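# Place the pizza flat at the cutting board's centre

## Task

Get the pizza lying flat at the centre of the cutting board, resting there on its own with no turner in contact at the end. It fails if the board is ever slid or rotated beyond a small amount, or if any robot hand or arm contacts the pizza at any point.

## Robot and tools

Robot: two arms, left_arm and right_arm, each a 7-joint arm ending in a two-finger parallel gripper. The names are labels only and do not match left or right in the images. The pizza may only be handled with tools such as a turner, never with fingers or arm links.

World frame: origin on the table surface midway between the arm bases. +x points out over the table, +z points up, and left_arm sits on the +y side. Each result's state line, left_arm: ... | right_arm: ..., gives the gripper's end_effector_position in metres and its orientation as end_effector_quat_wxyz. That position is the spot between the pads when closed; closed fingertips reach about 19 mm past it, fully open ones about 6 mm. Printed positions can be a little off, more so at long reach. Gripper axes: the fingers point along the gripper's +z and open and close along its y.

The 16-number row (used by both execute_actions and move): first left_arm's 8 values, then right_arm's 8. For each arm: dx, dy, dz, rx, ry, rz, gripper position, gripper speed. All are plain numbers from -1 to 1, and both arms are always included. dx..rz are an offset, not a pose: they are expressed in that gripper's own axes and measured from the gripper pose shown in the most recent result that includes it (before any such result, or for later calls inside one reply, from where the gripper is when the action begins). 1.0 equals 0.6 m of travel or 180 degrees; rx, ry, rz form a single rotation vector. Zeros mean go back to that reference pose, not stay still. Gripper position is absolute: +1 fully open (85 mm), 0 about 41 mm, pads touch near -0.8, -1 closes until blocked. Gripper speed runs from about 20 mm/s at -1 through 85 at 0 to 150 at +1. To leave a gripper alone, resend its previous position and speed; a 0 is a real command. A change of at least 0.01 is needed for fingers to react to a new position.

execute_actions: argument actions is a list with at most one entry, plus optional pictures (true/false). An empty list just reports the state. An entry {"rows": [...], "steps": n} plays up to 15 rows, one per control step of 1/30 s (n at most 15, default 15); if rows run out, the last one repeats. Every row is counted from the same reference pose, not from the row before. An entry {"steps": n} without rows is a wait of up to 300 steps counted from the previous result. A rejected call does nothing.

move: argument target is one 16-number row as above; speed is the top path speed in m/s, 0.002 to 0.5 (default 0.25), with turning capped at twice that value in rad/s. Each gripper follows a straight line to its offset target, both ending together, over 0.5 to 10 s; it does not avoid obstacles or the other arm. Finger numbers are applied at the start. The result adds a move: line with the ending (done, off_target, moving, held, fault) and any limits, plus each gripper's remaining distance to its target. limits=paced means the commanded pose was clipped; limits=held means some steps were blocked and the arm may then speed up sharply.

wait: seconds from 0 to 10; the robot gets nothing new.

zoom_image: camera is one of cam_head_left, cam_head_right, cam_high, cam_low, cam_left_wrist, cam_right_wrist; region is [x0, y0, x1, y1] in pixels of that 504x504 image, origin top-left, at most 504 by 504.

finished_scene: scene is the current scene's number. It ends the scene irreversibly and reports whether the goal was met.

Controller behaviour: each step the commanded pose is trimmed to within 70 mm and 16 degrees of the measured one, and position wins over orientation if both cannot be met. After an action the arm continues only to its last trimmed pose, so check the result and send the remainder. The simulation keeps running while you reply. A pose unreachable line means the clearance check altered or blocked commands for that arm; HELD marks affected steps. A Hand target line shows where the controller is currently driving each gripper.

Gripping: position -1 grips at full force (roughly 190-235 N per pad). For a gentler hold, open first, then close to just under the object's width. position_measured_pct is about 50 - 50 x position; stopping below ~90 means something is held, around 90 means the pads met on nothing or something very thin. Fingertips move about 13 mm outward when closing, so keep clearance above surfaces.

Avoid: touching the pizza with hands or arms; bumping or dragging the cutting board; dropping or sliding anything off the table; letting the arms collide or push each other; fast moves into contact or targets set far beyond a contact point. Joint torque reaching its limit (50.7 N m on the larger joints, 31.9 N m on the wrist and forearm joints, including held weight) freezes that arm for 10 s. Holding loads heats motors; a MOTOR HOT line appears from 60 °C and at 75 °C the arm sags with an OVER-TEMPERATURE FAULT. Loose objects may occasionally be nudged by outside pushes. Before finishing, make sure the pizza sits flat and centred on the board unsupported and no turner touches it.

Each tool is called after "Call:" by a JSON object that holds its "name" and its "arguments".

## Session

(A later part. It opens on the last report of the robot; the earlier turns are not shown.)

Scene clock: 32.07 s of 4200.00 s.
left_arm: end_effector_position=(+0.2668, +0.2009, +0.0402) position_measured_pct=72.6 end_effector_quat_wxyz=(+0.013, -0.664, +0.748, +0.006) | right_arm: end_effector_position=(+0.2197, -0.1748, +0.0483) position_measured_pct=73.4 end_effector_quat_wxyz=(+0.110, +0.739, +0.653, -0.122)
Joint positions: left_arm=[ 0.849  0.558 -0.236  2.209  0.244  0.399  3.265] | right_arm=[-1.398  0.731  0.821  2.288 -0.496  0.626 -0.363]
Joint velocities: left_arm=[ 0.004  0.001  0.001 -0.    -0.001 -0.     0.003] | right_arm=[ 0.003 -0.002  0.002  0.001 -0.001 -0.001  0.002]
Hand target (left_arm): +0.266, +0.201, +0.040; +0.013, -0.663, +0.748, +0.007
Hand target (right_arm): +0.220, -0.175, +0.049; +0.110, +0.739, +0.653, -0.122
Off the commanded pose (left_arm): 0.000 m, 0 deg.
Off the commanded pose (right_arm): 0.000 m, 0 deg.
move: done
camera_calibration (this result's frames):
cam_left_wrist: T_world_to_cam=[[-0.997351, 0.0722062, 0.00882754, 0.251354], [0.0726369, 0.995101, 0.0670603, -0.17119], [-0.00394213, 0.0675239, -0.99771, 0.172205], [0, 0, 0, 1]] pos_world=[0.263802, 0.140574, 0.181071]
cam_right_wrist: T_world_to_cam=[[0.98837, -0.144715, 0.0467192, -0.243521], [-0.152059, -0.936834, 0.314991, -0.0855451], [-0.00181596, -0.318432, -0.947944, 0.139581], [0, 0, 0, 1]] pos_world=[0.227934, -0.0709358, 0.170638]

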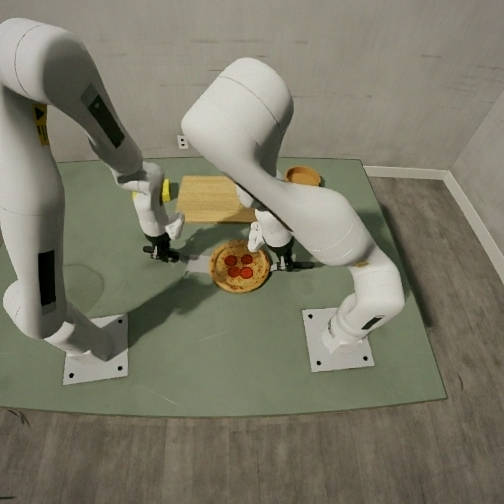

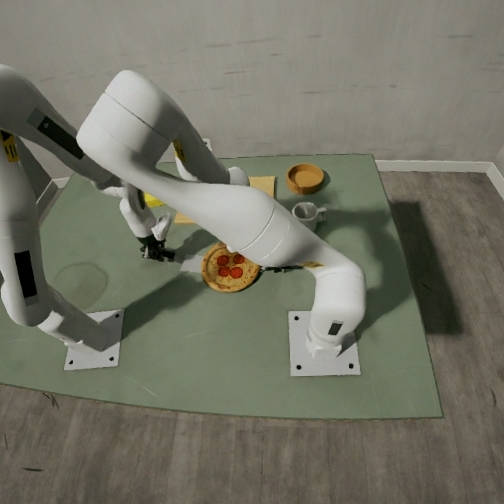

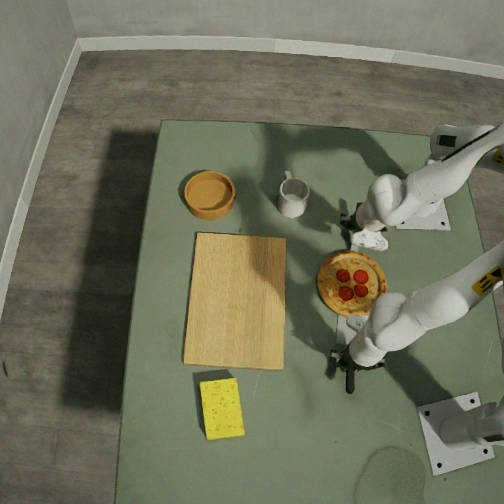

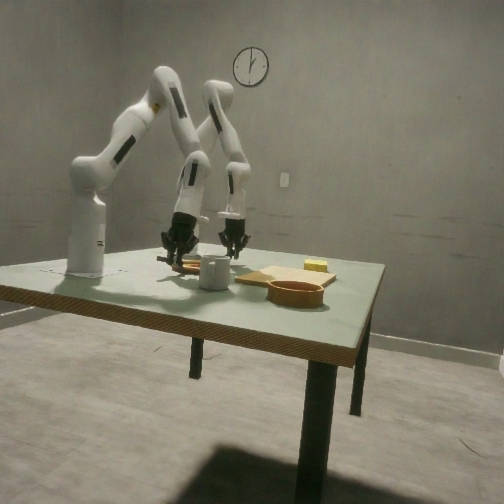

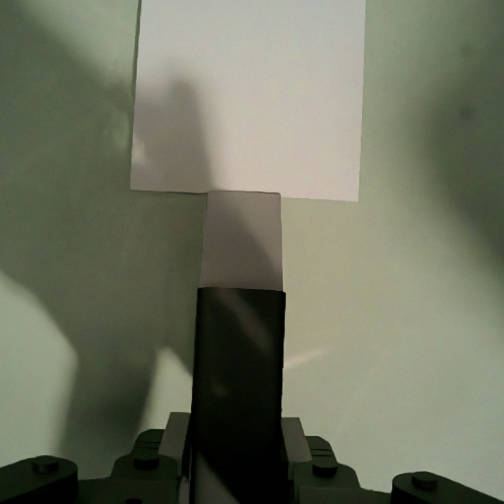

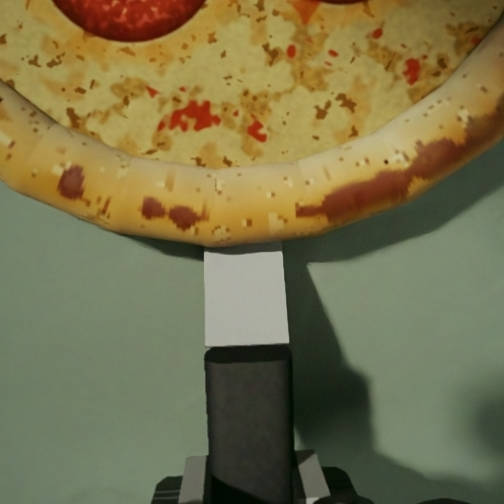

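Call:
{"name": "move", "arguments": {"target": [0.022,0,-0.119,0,0,0,-1,-0.3,-0.038,0,-0.11,0,0,0,-1,-0.3], "speed": 0.05}}

Scene clock: 37.43 s of 4200.00 s.
left_arm: end_effector_position=(+0.2644, +0.1857, +0.1112) position_measured_pct=72.6 end_effector_quat_wxyz=(+0.013, -0.664, +0.748, +0.006) | right_arm: end_effector_position=(+0.2191, -0.1751, +0.1177) position_measured_pct=73.4 end_effector_quat_wxyz=(+0.110, +0.739, +0.653, -0.123)
Joint positions: left_arm=[ 0.965  0.394 -0.321  2.12   0.152  0.653  3.389] | right_arm=[-1.554  0.578  1.029  2.23  -0.317  0.845 -0.464]
Joint velocities: left_arm=[ 0.002 -0.003  0.002 -0.001 -0.001  0.     0.002] | right_arm=[-0.006 -0.004 -0.    -0.001  0.002  0.    -0.001]
Hand target (left_arm): +0.264, +0.186, +0.111; +0.013, -0.664, +0.748, +0.006
Hand target (right_arm): +0.219, -0.175, +0.118; +0.110, +0.739, +0.653, -0.122
Off the commanded pose (left_arm): 0.000 m, 0 deg.
Off the commanded pose (right_arm): 0.001 m, 0 deg.
After step 90, 0.60 s passed at rest.
move: done
camera_calibration (this result's frames):
cam_left_wrist: T_world_to_cam=[[-0.997348, 0.0721764, 0.00932419, 0.249338], [0.0726401, 0.99511, 0.066936, -0.160652], [-0.0044474, 0.0674358, -0.997714, 0.244241], [0, 0, 0, 1]] pos_world=[0.261433, 0.125399, 0.252112]
cam_right_wrist: T_world_to_cam=[[0.988434, -0.144757, 0.0452179, -0.246046], [-0.151616, -0.936522, 0.31613, -0.107908], [-0.00341441, -0.31933, -0.947638, 0.205424], [0, 0, 0, 1]] pos_world=[0.227541, -0.0710776, 0.239906]

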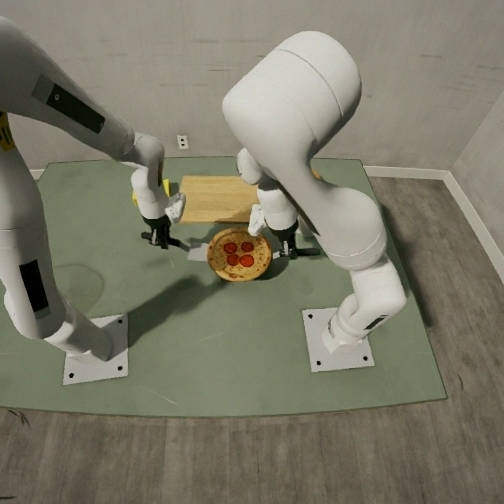

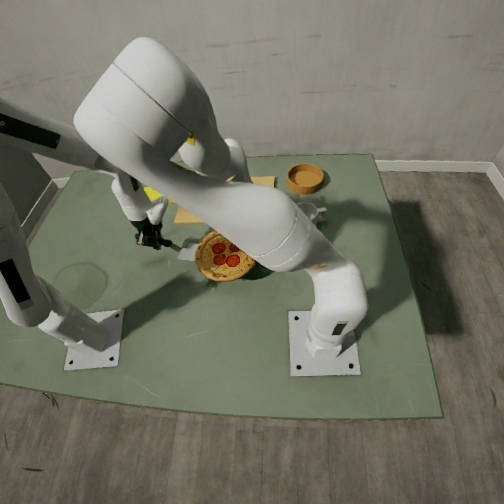

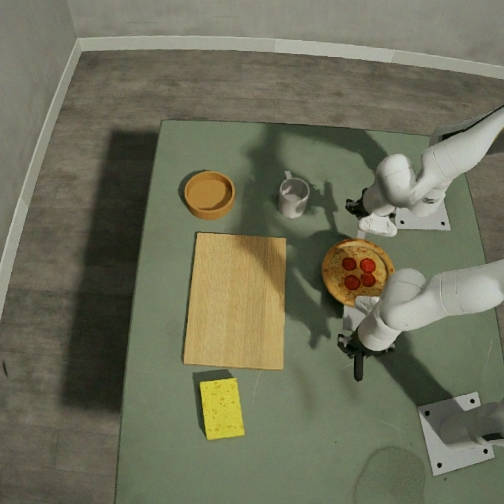

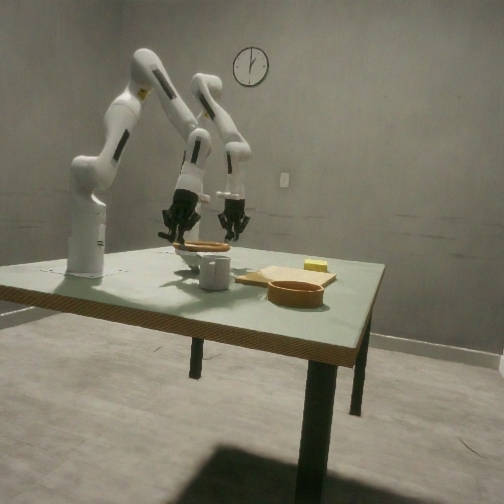

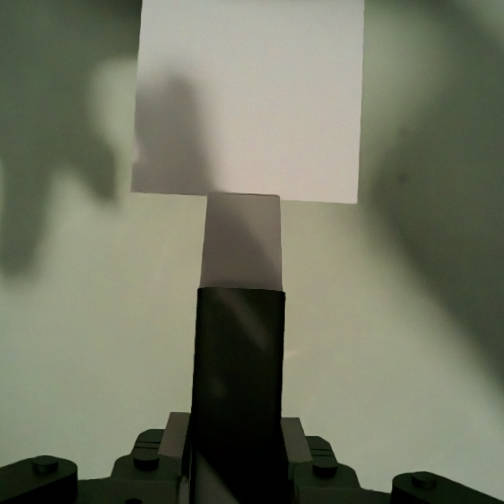

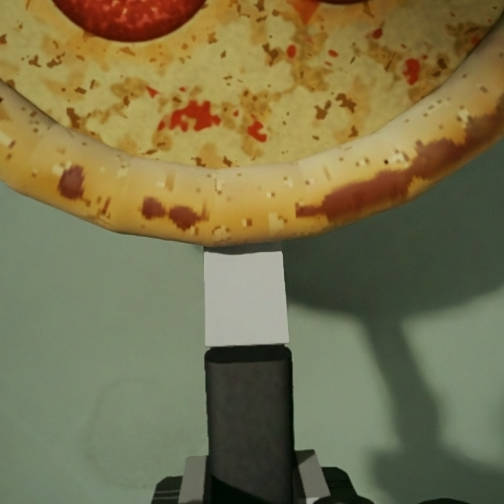

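Call:
{"name": "move", "arguments": {"target": [-0.148,-0.484,0.007,0,0,0,-1,-0.3,0.14,0.484,-0.048,0,0,0,-1,-0.3], "speed": 0.1}}

Call:
{"name": "zoom_image", "arguments": {"camera": "cam_low", "region": [220,215,360,305]}}

Scene clock: 42.63 s of 4200.00 s.
left_arm: end_effector_position=(+0.5636, +0.2384, +0.1119) position_measured_pct=72.6 end_effector_quat_wxyz=(+0.014, -0.663, +0.748, +0.006) | right_arm: end_effector_position=(+0.5181, -0.1225, +0.1180) position_measured_pct=73.4 end_effector_quat_wxyz=(+0.110, +0.739, +0.654, -0.123)
Joint positions: left_arm=[ 0.513  0.86  -0.274  1.178  0.198  1.121  3.088] | right_arm=[-0.872  1.001  0.844  1.223 -0.394  1.297 -0.286]
Joint velocities: left_arm=[-0.004  0.009  0.    -0.004  0.001  0.002 -0.   ] | right_arm=[ 0.007  0.008  0.    -0.005  0.001  0.002 -0.   ]
Hand target (left_arm): +0.564, +0.239, +0.111; +0.014, -0.663, +0.748, +0.006
Hand target (right_arm): +0.519, -0.123, +0.119; +0.110, +0.739, +0.653, -0.122
Off the commanded pose (left_arm): 0.001 m, 0 deg.
Off the commanded pose (right_arm): 0.000 m, 0 deg.
move: done
camera_calibration (this result's frames):
cam_left_wrist: T_world_to_cam=[[-0.997296, 0.0730781, 0.00781114, 0.543828], [0.0734386, 0.995033, 0.0672015, -0.235321], [-0.00286138, 0.0675934, -0.997709, 0.241832], [0, 0, 0, 1]] pos_world=[0.560331, 0.178064, 0.252844]
cam_right_wrist: T_world_to_cam=[[0.988646, -0.143165, 0.0456472, -0.533954], [-0.150244, -0.936623, 0.316486, -0.0141653], [-0.00255545, -0.31975, -0.947498, 0.222942], [0, 0, 0, 1]] pos_world=[0.526333, -0.0184251, 0.240094]

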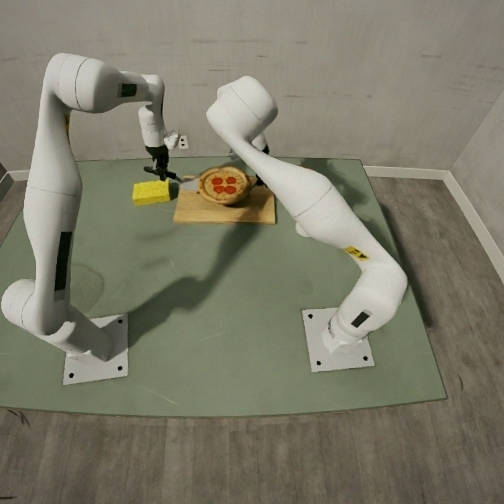

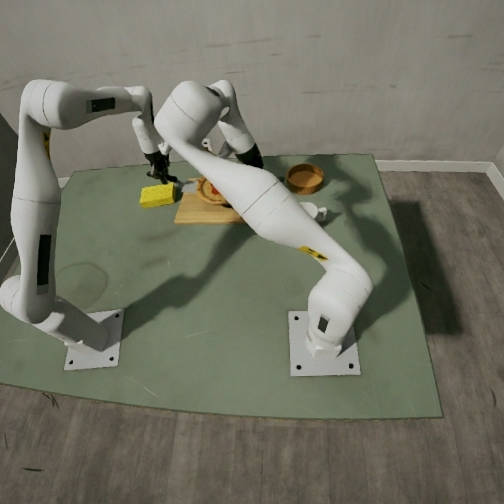

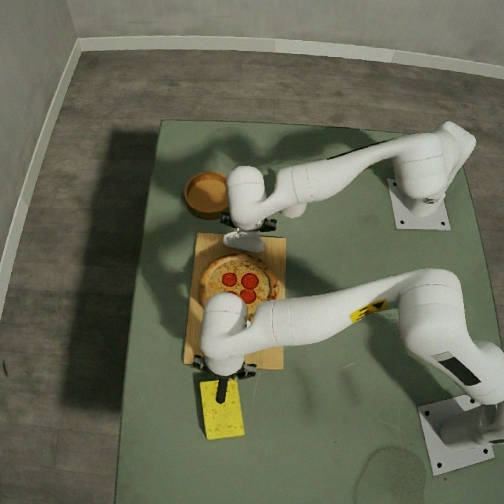

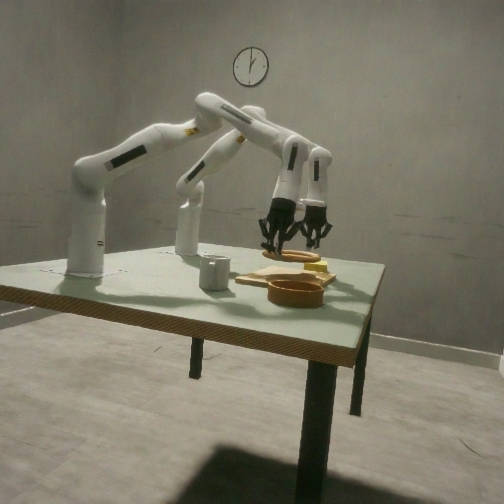

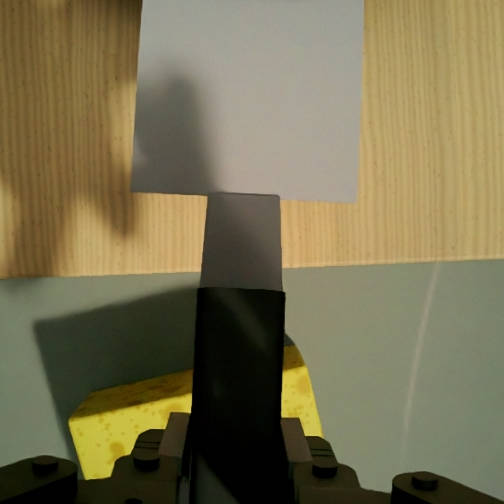

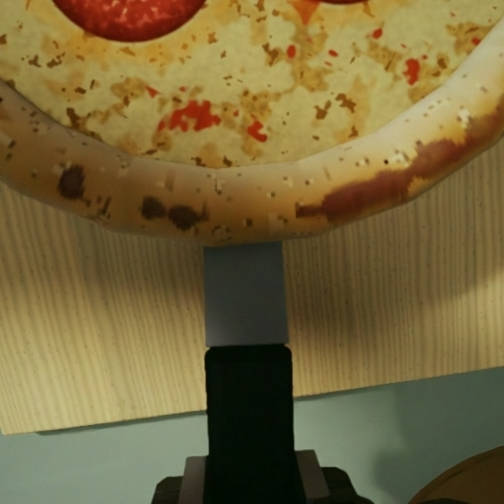

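Region (220, 215, 360, 305) of cam_low's 504x504 image, scaled by 3.600, with more detail than that image has; it fills the top 324 rows of this view, and the rest is white.

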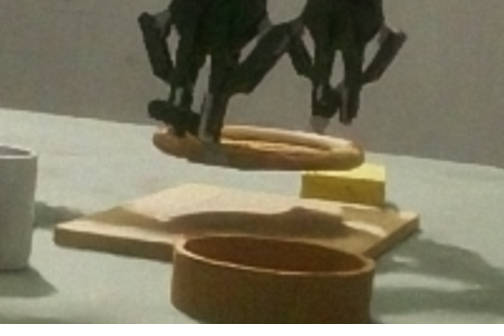

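Call:
{"name": "move", "arguments": {"target": [0.002,0,0.076,0,0,0,-1,-0.3,0.024,0,0.069,0,0,0,-1,-0.3], "speed": 0.04}}

Call:
{"name": "move", "arguments": {"target": [-0.07,0.16,0,0,0,0,-1,-0.3,0,0,-0.001,0,0,0,-1,-0.3], "speed": 0.06}}

Call:
{"name": "zoom_image", "arguments": {"camera": "cam_low", "region": [220,235,360,305]}}

Scene clock: 47.17 s of 4200.00 s.
left_arm: end_effector_position=(+0.5639, +0.2386, +0.0664) position_measured_pct=72.6 end_effector_quat_wxyz=(+0.014, -0.663, +0.748, +0.006) | right_arm: end_effector_position=(+0.5176, -0.1229, +0.0732) position_measured_pct=73.4 end_effector_quat_wxyz=(+0.110, +0.738, +0.654, -0.124)
Joint positions: left_arm=[ 0.51   0.917 -0.266  1.219  0.212  1.024  3.078] | right_arm=[-0.868  1.059  0.817  1.261 -0.423  1.212 -0.288]
Joint velocities: left_arm=[-0.     0.001  0.     0.001 -0.001 -0.001 -0.   ] | right_arm=[-0.     0.002 -0.    -0.001  0.002 -0.    -0.   ]
Hand target (left_arm): +0.564, +0.239, +0.066; +0.014, -0.663, +0.748, +0.006
Hand target (right_arm): +0.518, -0.123, +0.074; +0.110, +0.739, +0.654, -0.123
Off the commanded pose (left_arm): 0.000 m, 0 deg.
Off the commanded pose (right_arm): 0.001 m, 0 deg.
After step 90, 0.13 s passed at rest.
move: done
camera_calibration (this result's frames):
cam_left_wrist: T_world_to_cam=[[-0.997308, 0.0729229, 0.00770192, 0.544598], [0.0732763, 0.995048, 0.0671636, -0.232338], [-0.00276602, 0.0675472, -0.997712, 0.196308], [0, 0, 0, 1]] pos_world=[0.560699, 0.178213, 0.207269]
cam_right_wrist: T_world_to_cam=[[0.988676, -0.14343, 0.0441227, -0.531413], [-0.150002, -0.936122, 0.31808, -0.000629177], [-0.00431809, -0.321096, -0.947037, 0.18114], [0, 0, 0, 1]] pos_world=[0.526083, -0.0186462, 0.195194]

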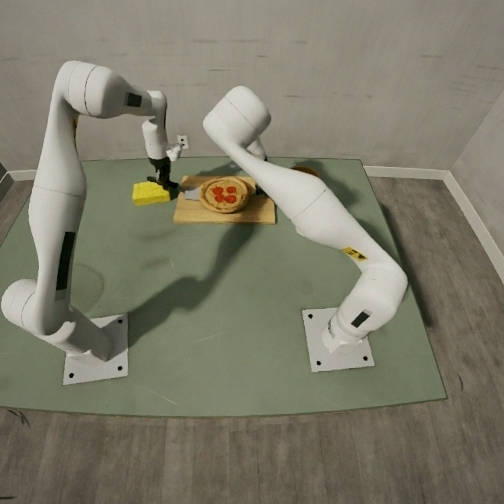

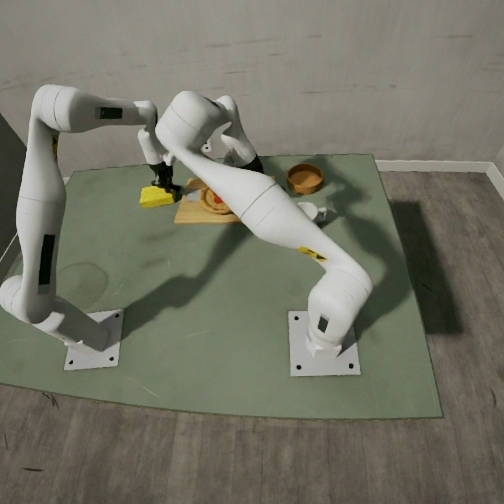

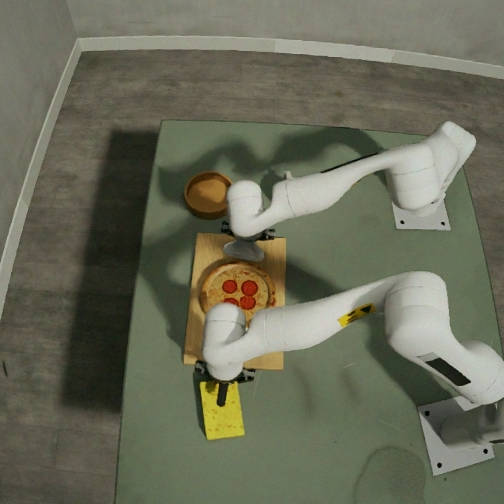

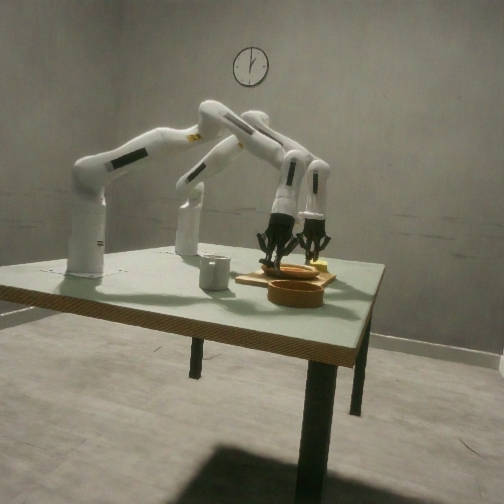

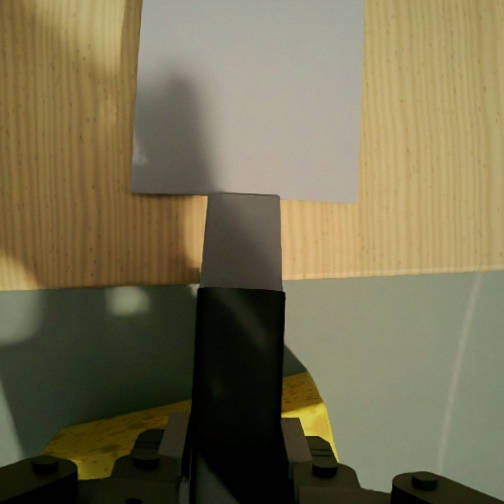

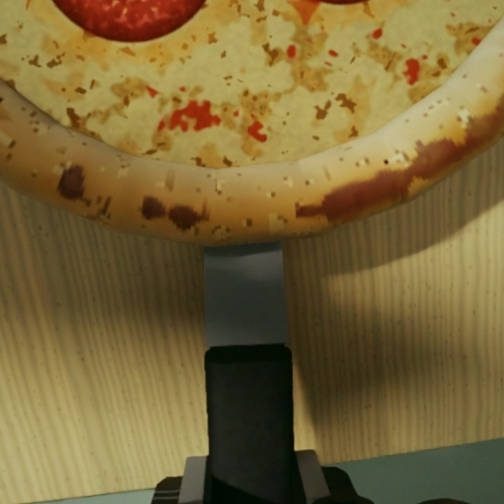

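Scene clock: 49.23 s of 4200.00 s.
left_arm: end_effector_position=(+0.4740, +0.2922, +0.0668) position_measured_pct=72.6 end_effector_quat_wxyz=(+0.014, -0.663, +0.748, +0.006) | right_arm: end_effector_position=(+0.5170, -0.1230, +0.0728) position_measured_pct=73.4 end_effector_quat_wxyz=(+0.110, +0.738, +0.654, -0.125)
Joint positions: left_arm=[ 0.481  0.733 -0.273  1.636  0.214  0.793  2.968] | right_arm=[-0.868  1.06   0.817  1.26  -0.422  1.213 -0.289]
Joint velocities: left_arm=[-0.001 -0.005 -0.001  0.001  0.001 -0.001 -0.001] | right_arm=[ 0.    -0.    -0.002 -0.     0.001 -0.001 -0.   ]
Hand target (left_arm): +0.474, +0.292, +0.067; +0.014, -0.663, +0.748, +0.006
Hand target (right_arm): +0.518, -0.123, +0.074; +0.110, +0.738, +0.654, -0.124
Off the commanded pose (left_arm): 0.001 m, 0 deg.
Off the commanded pose (right_arm): 0.001 m, 0 deg.
move: done
camera_calibration (this result's frames):
cam_left_wrist: T_world_to_cam=[[-0.997317, 0.0727707, 0.00793593, 0.451038], [0.0731426, 0.995005, 0.0679354, -0.279148], [-0.00295258, 0.0683336, -0.997658, 0.192685], [0, 0, 0, 1]] pos_world=[0.470814, 0.231764, 0.207619]
cam_right_wrist: T_world_to_cam=[[0.988745, -0.143464, 0.0424474, -0.530782], [-0.149485, -0.935659, 0.319683, -0.00103995], [-0.00614667, -0.32243, -0.946573, 0.181444], [0, 0, 0, 1]] pos_world=[0.525768, -0.0186179, 0.194613]

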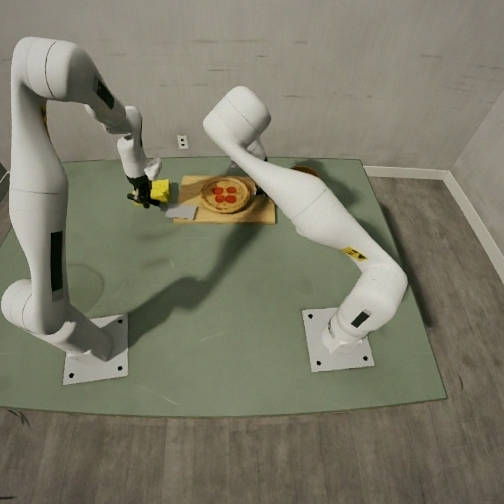

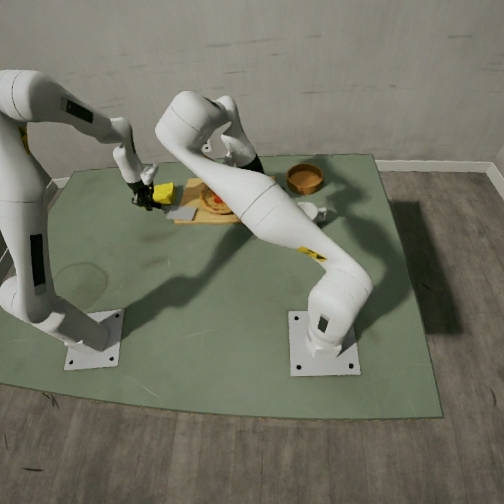

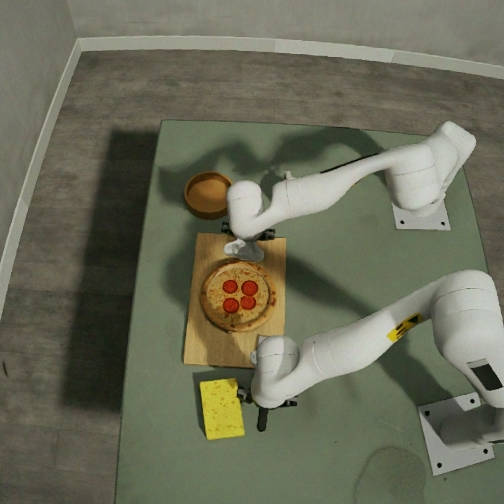

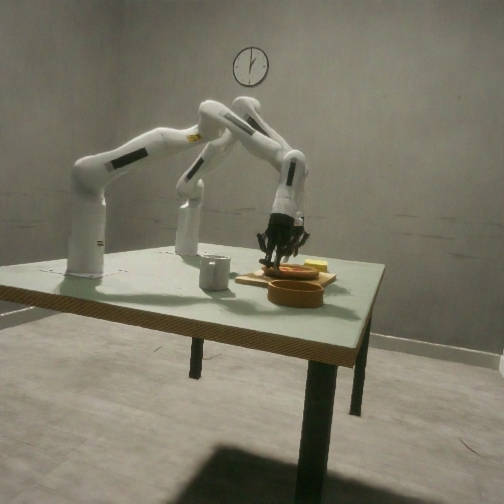

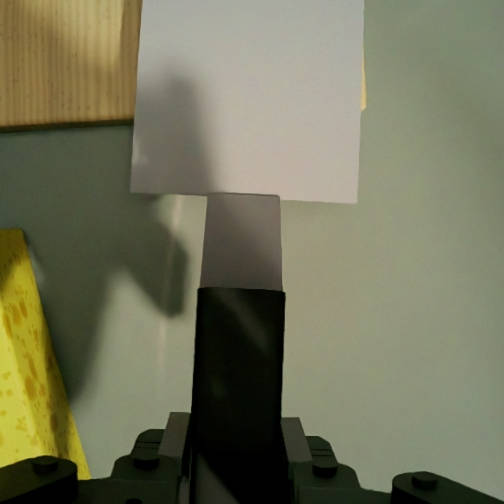

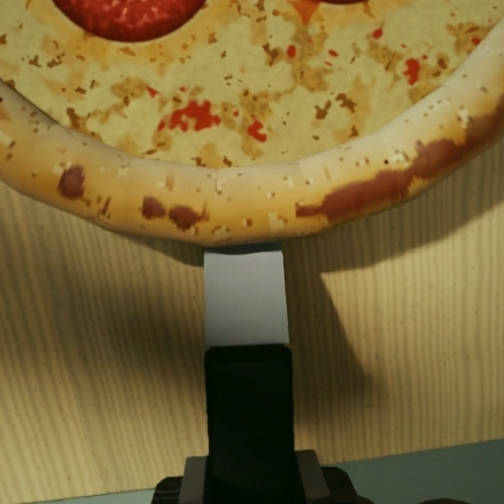

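Region (220, 235, 360, 305) of cam_low's 504x504 image, scaled by 3.600, with more detail than that image has.

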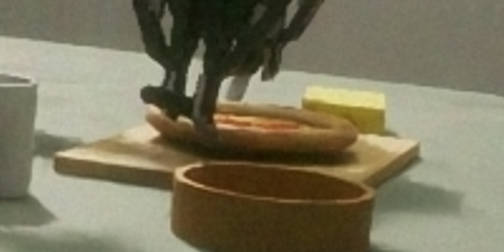

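Call:
{"name": "move", "arguments": {"target": [-0.1,0.2,0,0,0,0,-1,-0.3,0,0,-0.035,0,-0.05,0,-1,-0.3], "speed": 0.1}}

Call:
{"name": "move", "arguments": {"target": [0,0,0.043,0,0,0,-1,-0.3,-0.044,0,0.0225,0,0,0,-1,-0.3], "speed": 0.04}}

Scene clock: 53.10 s of 4200.00 s.
left_arm: end_effector_position=(+0.3625, +0.3668, +0.0676) position_measured_pct=72.6 end_effector_quat_wxyz=(+0.014, -0.663, +0.748, +0.007) | right_arm: end_effector_position=(+0.5176, -0.1160, +0.0920) position_measured_pct=73.4 end_effector_quat_wxyz=(+0.160, +0.726, +0.643, -0.183)
Joint positions: left_arm=[ 0.356  0.547 -0.274  2.05   0.215  0.557  2.78 ] | right_arm=[-0.907  1.136  0.87   1.105 -0.342  1.389 -0.377]
Joint velocities: left_arm=[-0.004 -0.006 -0.001  0.001  0.002 -0.001 -0.003] | right_arm=[-0.002  0.002  0.    -0.001  0.     0.    -0.   ]
Hand target (left_arm): +0.363, +0.367, +0.068; +0.015, -0.663, +0.748, +0.007
Hand target (right_arm): +0.518, -0.116, +0.092; +0.161, +0.726, +0.643, -0.183
Off the commanded pose (left_arm): 0.001 m, 0 deg.
Off the commanded pose (right_arm): 0.001 m, 0 deg.
move: done
camera_calibration (this result's frames):
cam_left_wrist: T_world_to_cam=[[-0.997289, 0.0731084, 0.00835302, 0.33418], [0.0735121, 0.994892, 0.0691757, -0.345434], [-0.00325303, 0.0696022, -0.99757, 0.18775], [0, 0, 0, 1]] pos_world=[0.359278, 0.306171, 0.208398]
cam_right_wrist: T_world_to_cam=[[0.989726, -0.136112, 0.0437806, -0.530935], [-0.140808, -0.874724, 0.463715, -0.0112205], [-0.024821, -0.465115, -0.884902, 0.189319], [0, 0, 0, 1]] pos_world=[0.528599, 0.00597372, 0.195976]

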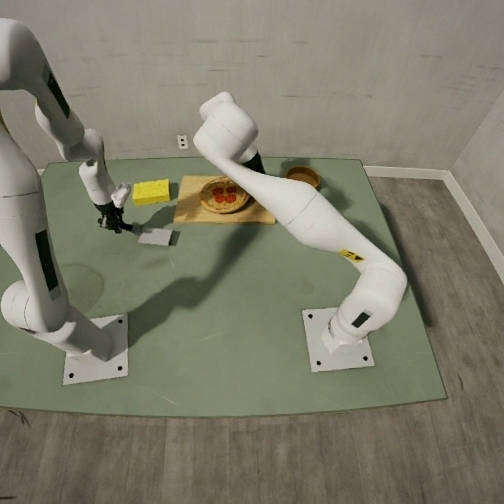

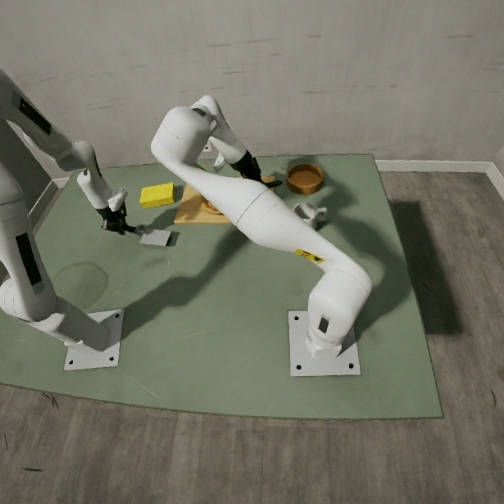

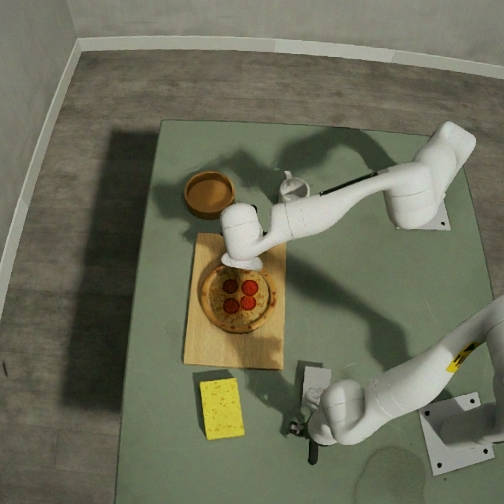

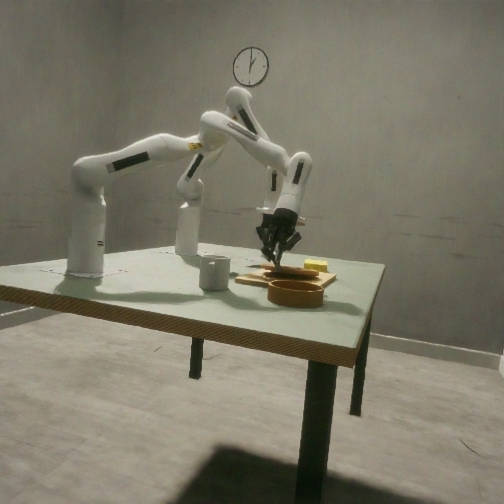

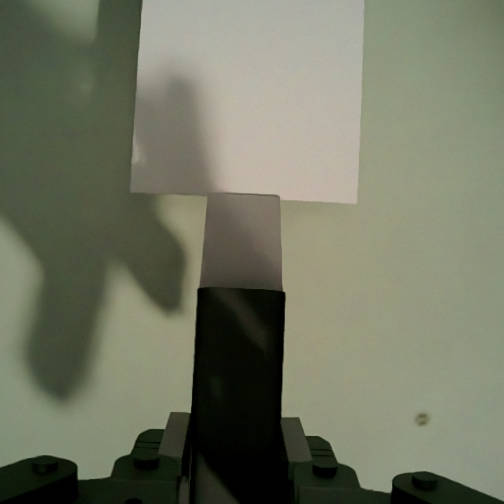

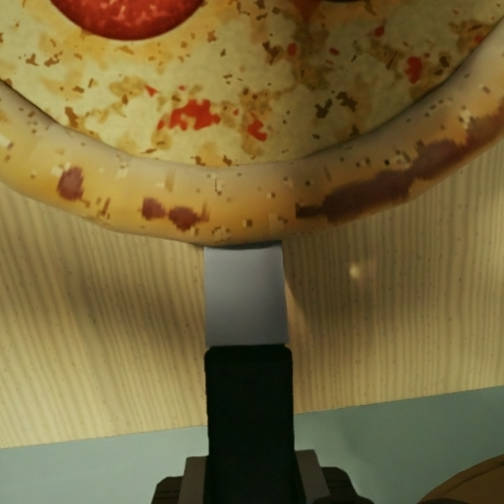

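Scene clock: 54.10 s of 4200.00 s.
left_arm: end_effector_position=(+0.3628, +0.3675, +0.0420) position_measured_pct=72.6 end_effector_quat_wxyz=(+0.015, -0.663, +0.748, +0.007) | right_arm: end_effector_position=(+0.5138, -0.1455, +0.0922) position_measured_pct=73.4 end_effector_quat_wxyz=(+0.160, +0.726, +0.643, -0.184)
Joint positions: left_arm=[ 0.332  0.606 -0.246  2.069  0.242  0.479  2.756] | right_arm=[-0.9    1.105  0.877  1.199 -0.331  1.321 -0.33 ]
Joint velocities: left_arm=[-0.002  0.003 -0.    -0.     0.001 -0.001 -0.001] | right_arm=[ 0.002 -0.002  0.001  0.002 -0.    -0.001  0.001]
Hand target (left_arm): +0.363, +0.368, +0.042; +0.014, -0.663, +0.748, +0.007
Hand target (right_arm): +0.514, -0.145, +0.093; +0.161, +0.726, +0.643, -0.183
Off the commanded pose (left_arm): 0.000 m, 0 deg.
Off the commanded pose (right_arm): 0.000 m, 0 deg.
move: done
camera_calibration (this result's frames):
cam_left_wrist: T_world_to_cam=[[-0.997292, 0.073112, 0.0079297, 0.334719], [0.073486, 0.994898, 0.0691184, -0.344364], [-0.00283586, 0.069514, -0.997577, 0.161995], [0, 0, 0, 1]] pos_world=[0.359578, 0.306874, 0.18275]
cam_right_wrist: T_world_to_cam=[[0.989738, -0.136193, 0.0432439, -0.531132], [-0.140614, -0.874434, 0.464319, -0.0377371], [-0.0254231, -0.465635, -0.884612, 0.175856], [0, 0, 0, 1]] pos_world=[0.524846, -0.0234507, 0.196054]

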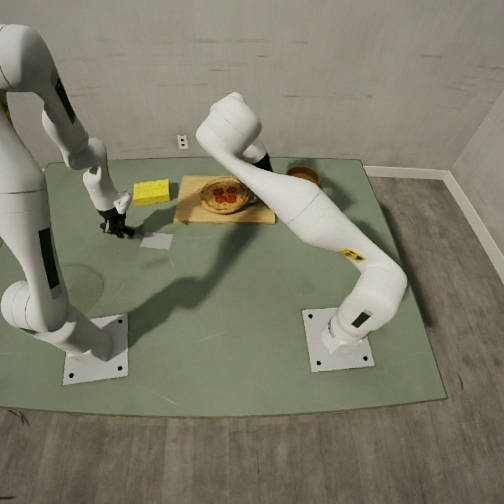

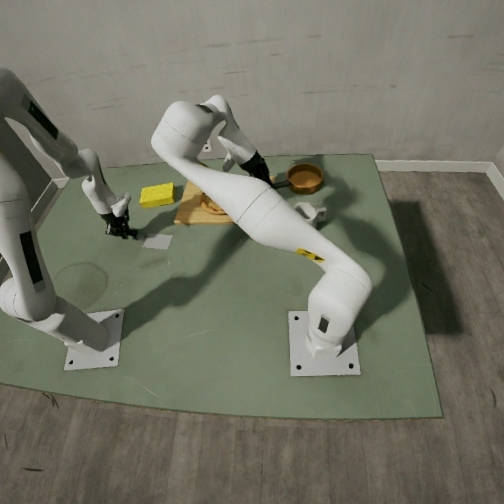

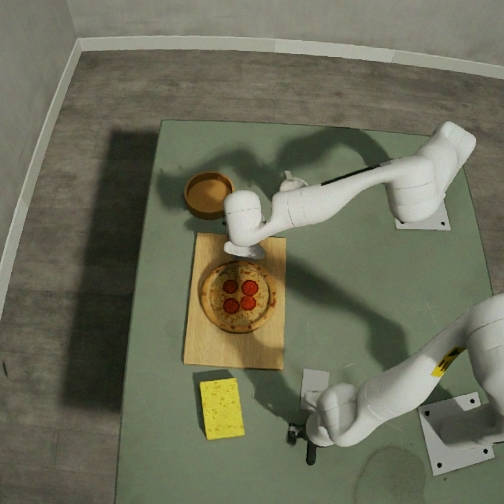

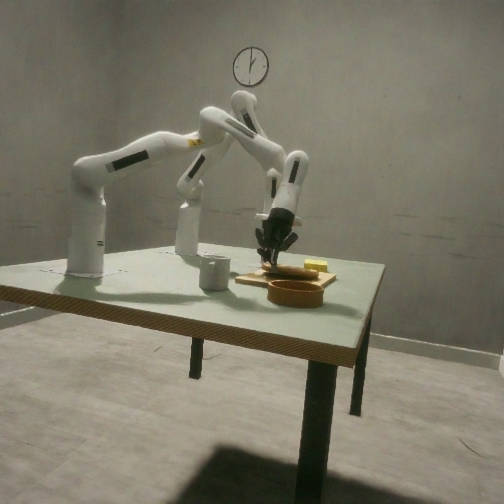

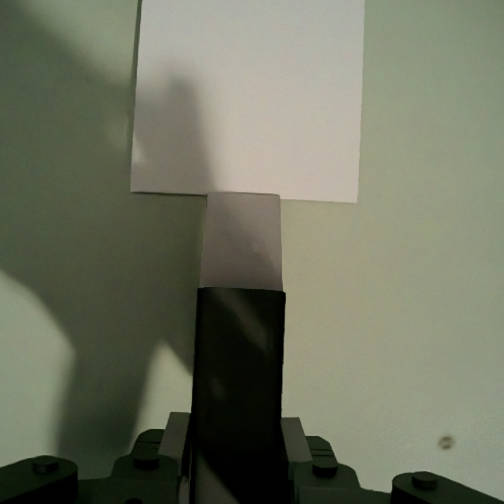

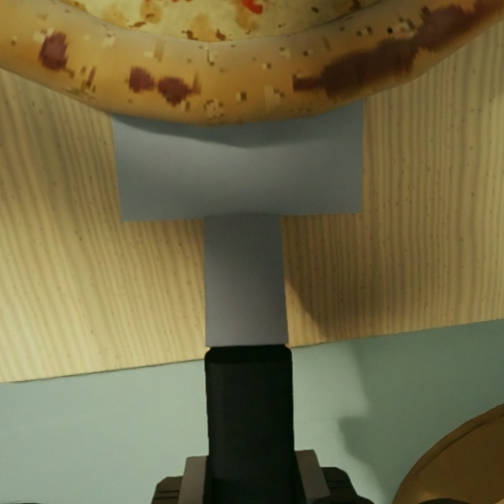

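Call:
{"name": "move", "arguments": {"target": [0,0,0,0,0,0,0.2,-0.3,-0.155,-0.01,0.085,0,0,0,-1,-0.3], "speed": 0.06}}

Call:
{"name": "move", "arguments": {"target": [0,0,0,0,0,0,0.2,-0.3,-0.15,-0.03,0.08,0,0.02,0,-1,-0.3], "speed": 0.12}}

Scene clock: 58.20 s of 4200.00 s.
left_arm: end_effector_position=(+0.3628, +0.3675, +0.0420) position_measured_pct=40.1 end_effector_quat_wxyz=(+0.015, -0.663, +0.748, +0.007) | right_arm: end_effector_position=(+0.4949, -0.2501, +0.0917) position_measured_pct=73.4 end_effector_quat_wxyz=(+0.161, +0.726, +0.643, -0.184)
Joint positions: left_arm=[ 0.332  0.606 -0.246  2.069  0.242  0.479  2.756] | right_arm=[-0.841  1.012  0.896  1.481 -0.294  1.093 -0.173]
Joint velocities: left_arm=[ 0.     0.    -0.     0.001 -0.     0.     0.   ] | right_arm=[-0.    -0.002 -0.001  0.     0.    -0.001  0.001]
Hand target (left_arm): +0.363, +0.368, +0.042; +0.015, -0.663, +0.748, +0.007
Hand target (right_arm): +0.495, -0.250, +0.092; +0.161, +0.726, +0.643, -0.184
Off the commanded pose (left_arm): 0.000 m, 0 deg.
Off the commanded pose (right_arm): 0.000 m, 0 deg.
move: done
camera_calibration (this result's frames):
cam_left_wrist: T_world_to_cam=[[-0.997292, 0.0731117, 0.00792714, 0.334721], [0.0734855, 0.994898, 0.0691193, -0.344364], [-0.00283327, 0.0695147, -0.997577, 0.161994], [0, 0, 0, 1]] pos_world=[0.359579, 0.306874, 0.18275]
cam_right_wrist: T_world_to_cam=[[0.989676, -0.136354, 0.0441467, -0.526764], [-0.141161, -0.874063, 0.464851, -0.131345], [-0.0247973, -0.466284, -0.884288, 0.12575], [0, 0, 0, 1]] pos_world=[0.505903, -0.127995, 0.19551]

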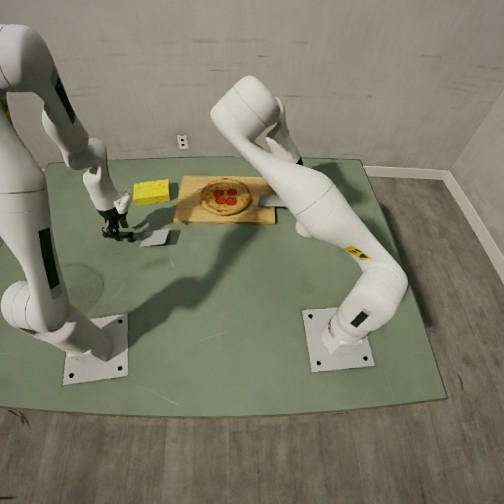

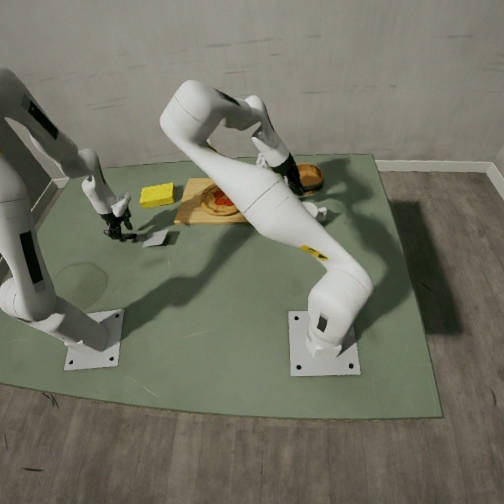

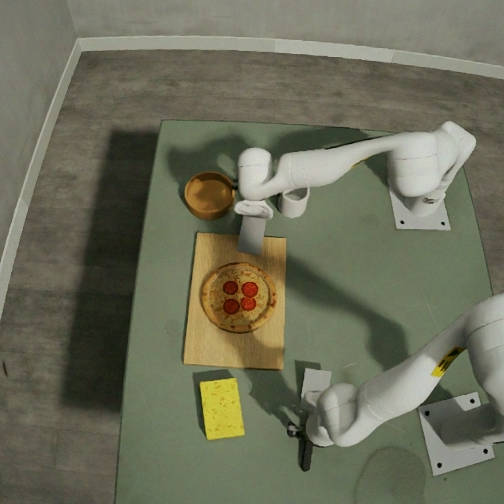

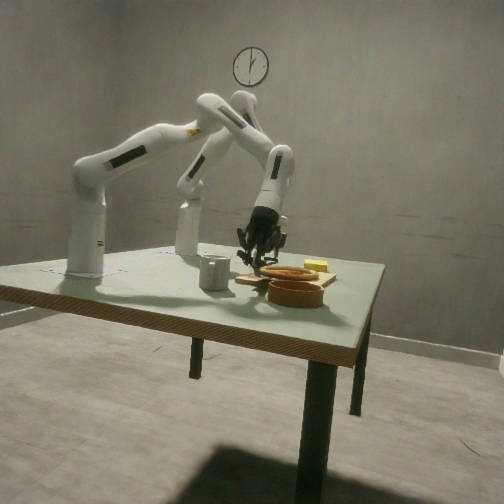

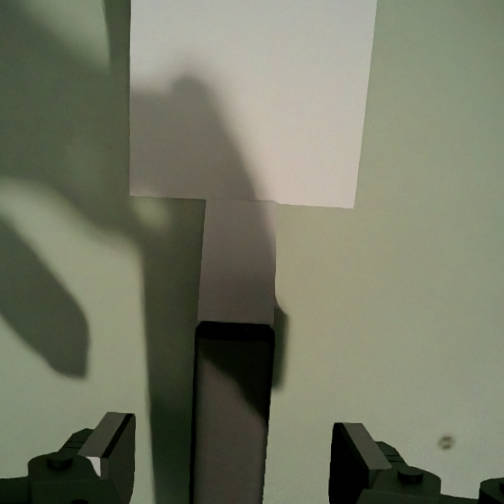

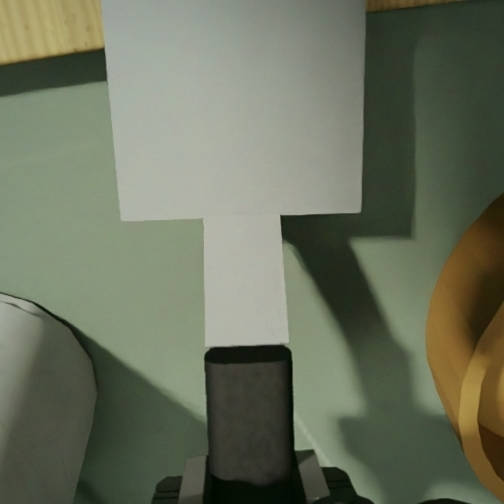

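Scene clock: 59.40 s of 4200.00 s.
left_arm: end_effector_position=(+0.3628, +0.3675, +0.0420) position_measured_pct=40.1 end_effector_quat_wxyz=(+0.015, -0.663, +0.748, +0.007) | right_arm: end_effector_position=(+0.4646, -0.3491, +0.0926) position_measured_pct=73.4 end_effector_quat_wxyz=(+0.141, +0.731, +0.648, -0.161)
Joint positions: left_arm=[ 0.332  0.606 -0.246  2.069  0.242  0.479  2.756] | right_arm=[-0.703  0.889  0.882  1.718 -0.288  0.868  0.025]
Joint velocities: left_arm=[ 0.  0.  0. -0. -0.  0.  0.] | right_arm=[ 0.005 -0.004  0.002  0.001 -0.002 -0.001  0.003]
Hand target (left_arm): +0.363, +0.368, +0.042; +0.015, -0.663, +0.748, +0.007
Hand target (right_arm): +0.465, -0.349, +0.093; +0.141, +0.731, +0.647, -0.161
Off the commanded pose (left_arm): 0.000 m, 0 deg.
Off the commanded pose (right_arm): 0.000 m, 0 deg.
move: done
camera_calibration (this result's frames):
cam_left_wrist: T_world_to_cam=[[-0.997292, 0.0731118, 0.00792393, 0.334723], [0.0734855, 0.994898, 0.06912, -0.344364], [-0.00283001, 0.0695152, -0.997577, 0.161992], [0, 0, 0, 1]] pos_world=[0.359581, 0.306874, 0.18275]
cam_right_wrist: T_world_to_cam=[[0.989331, -0.13887, 0.0440297, -0.511064], [-0.144661, -0.900736, 0.40957, -0.22511], [-0.0172177, -0.411569, -0.911216, 0.0977107], [0, 0, 0, 1]] pos_world=[0.474729, -0.233521, 0.203736]

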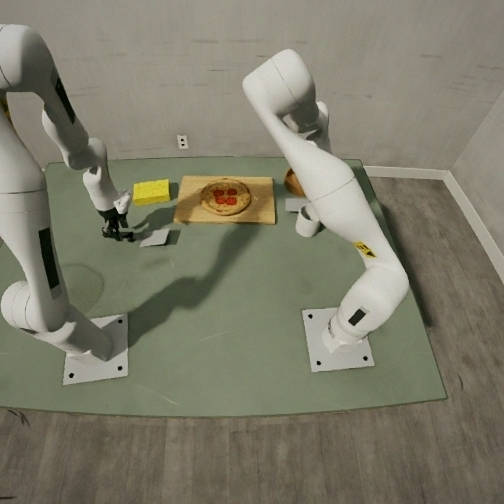

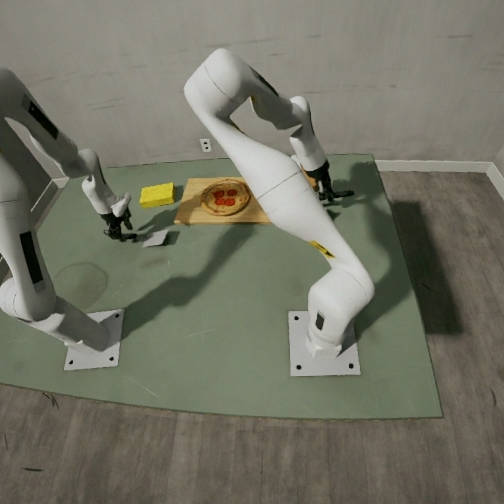

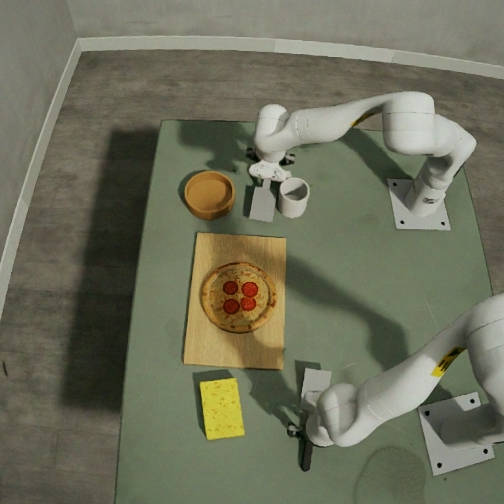

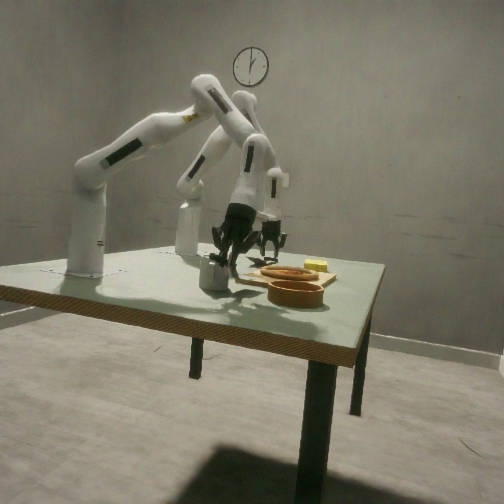

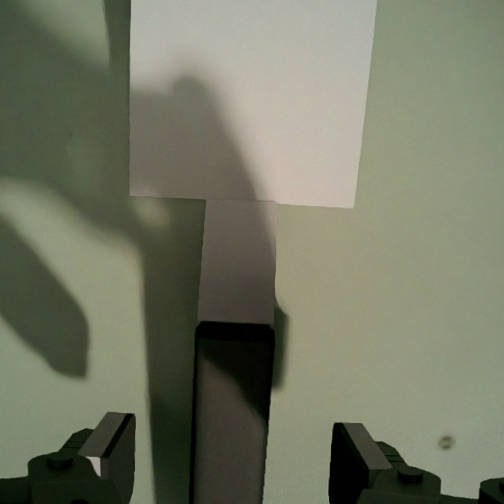

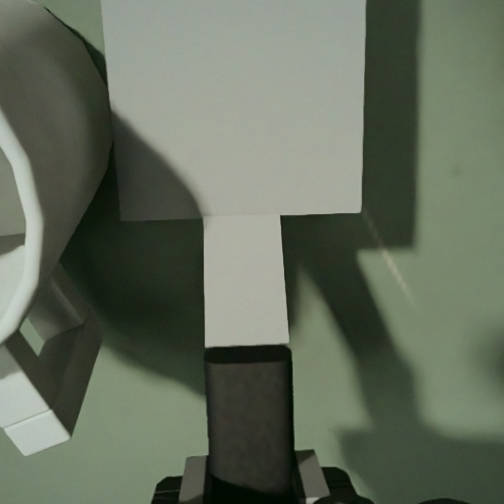

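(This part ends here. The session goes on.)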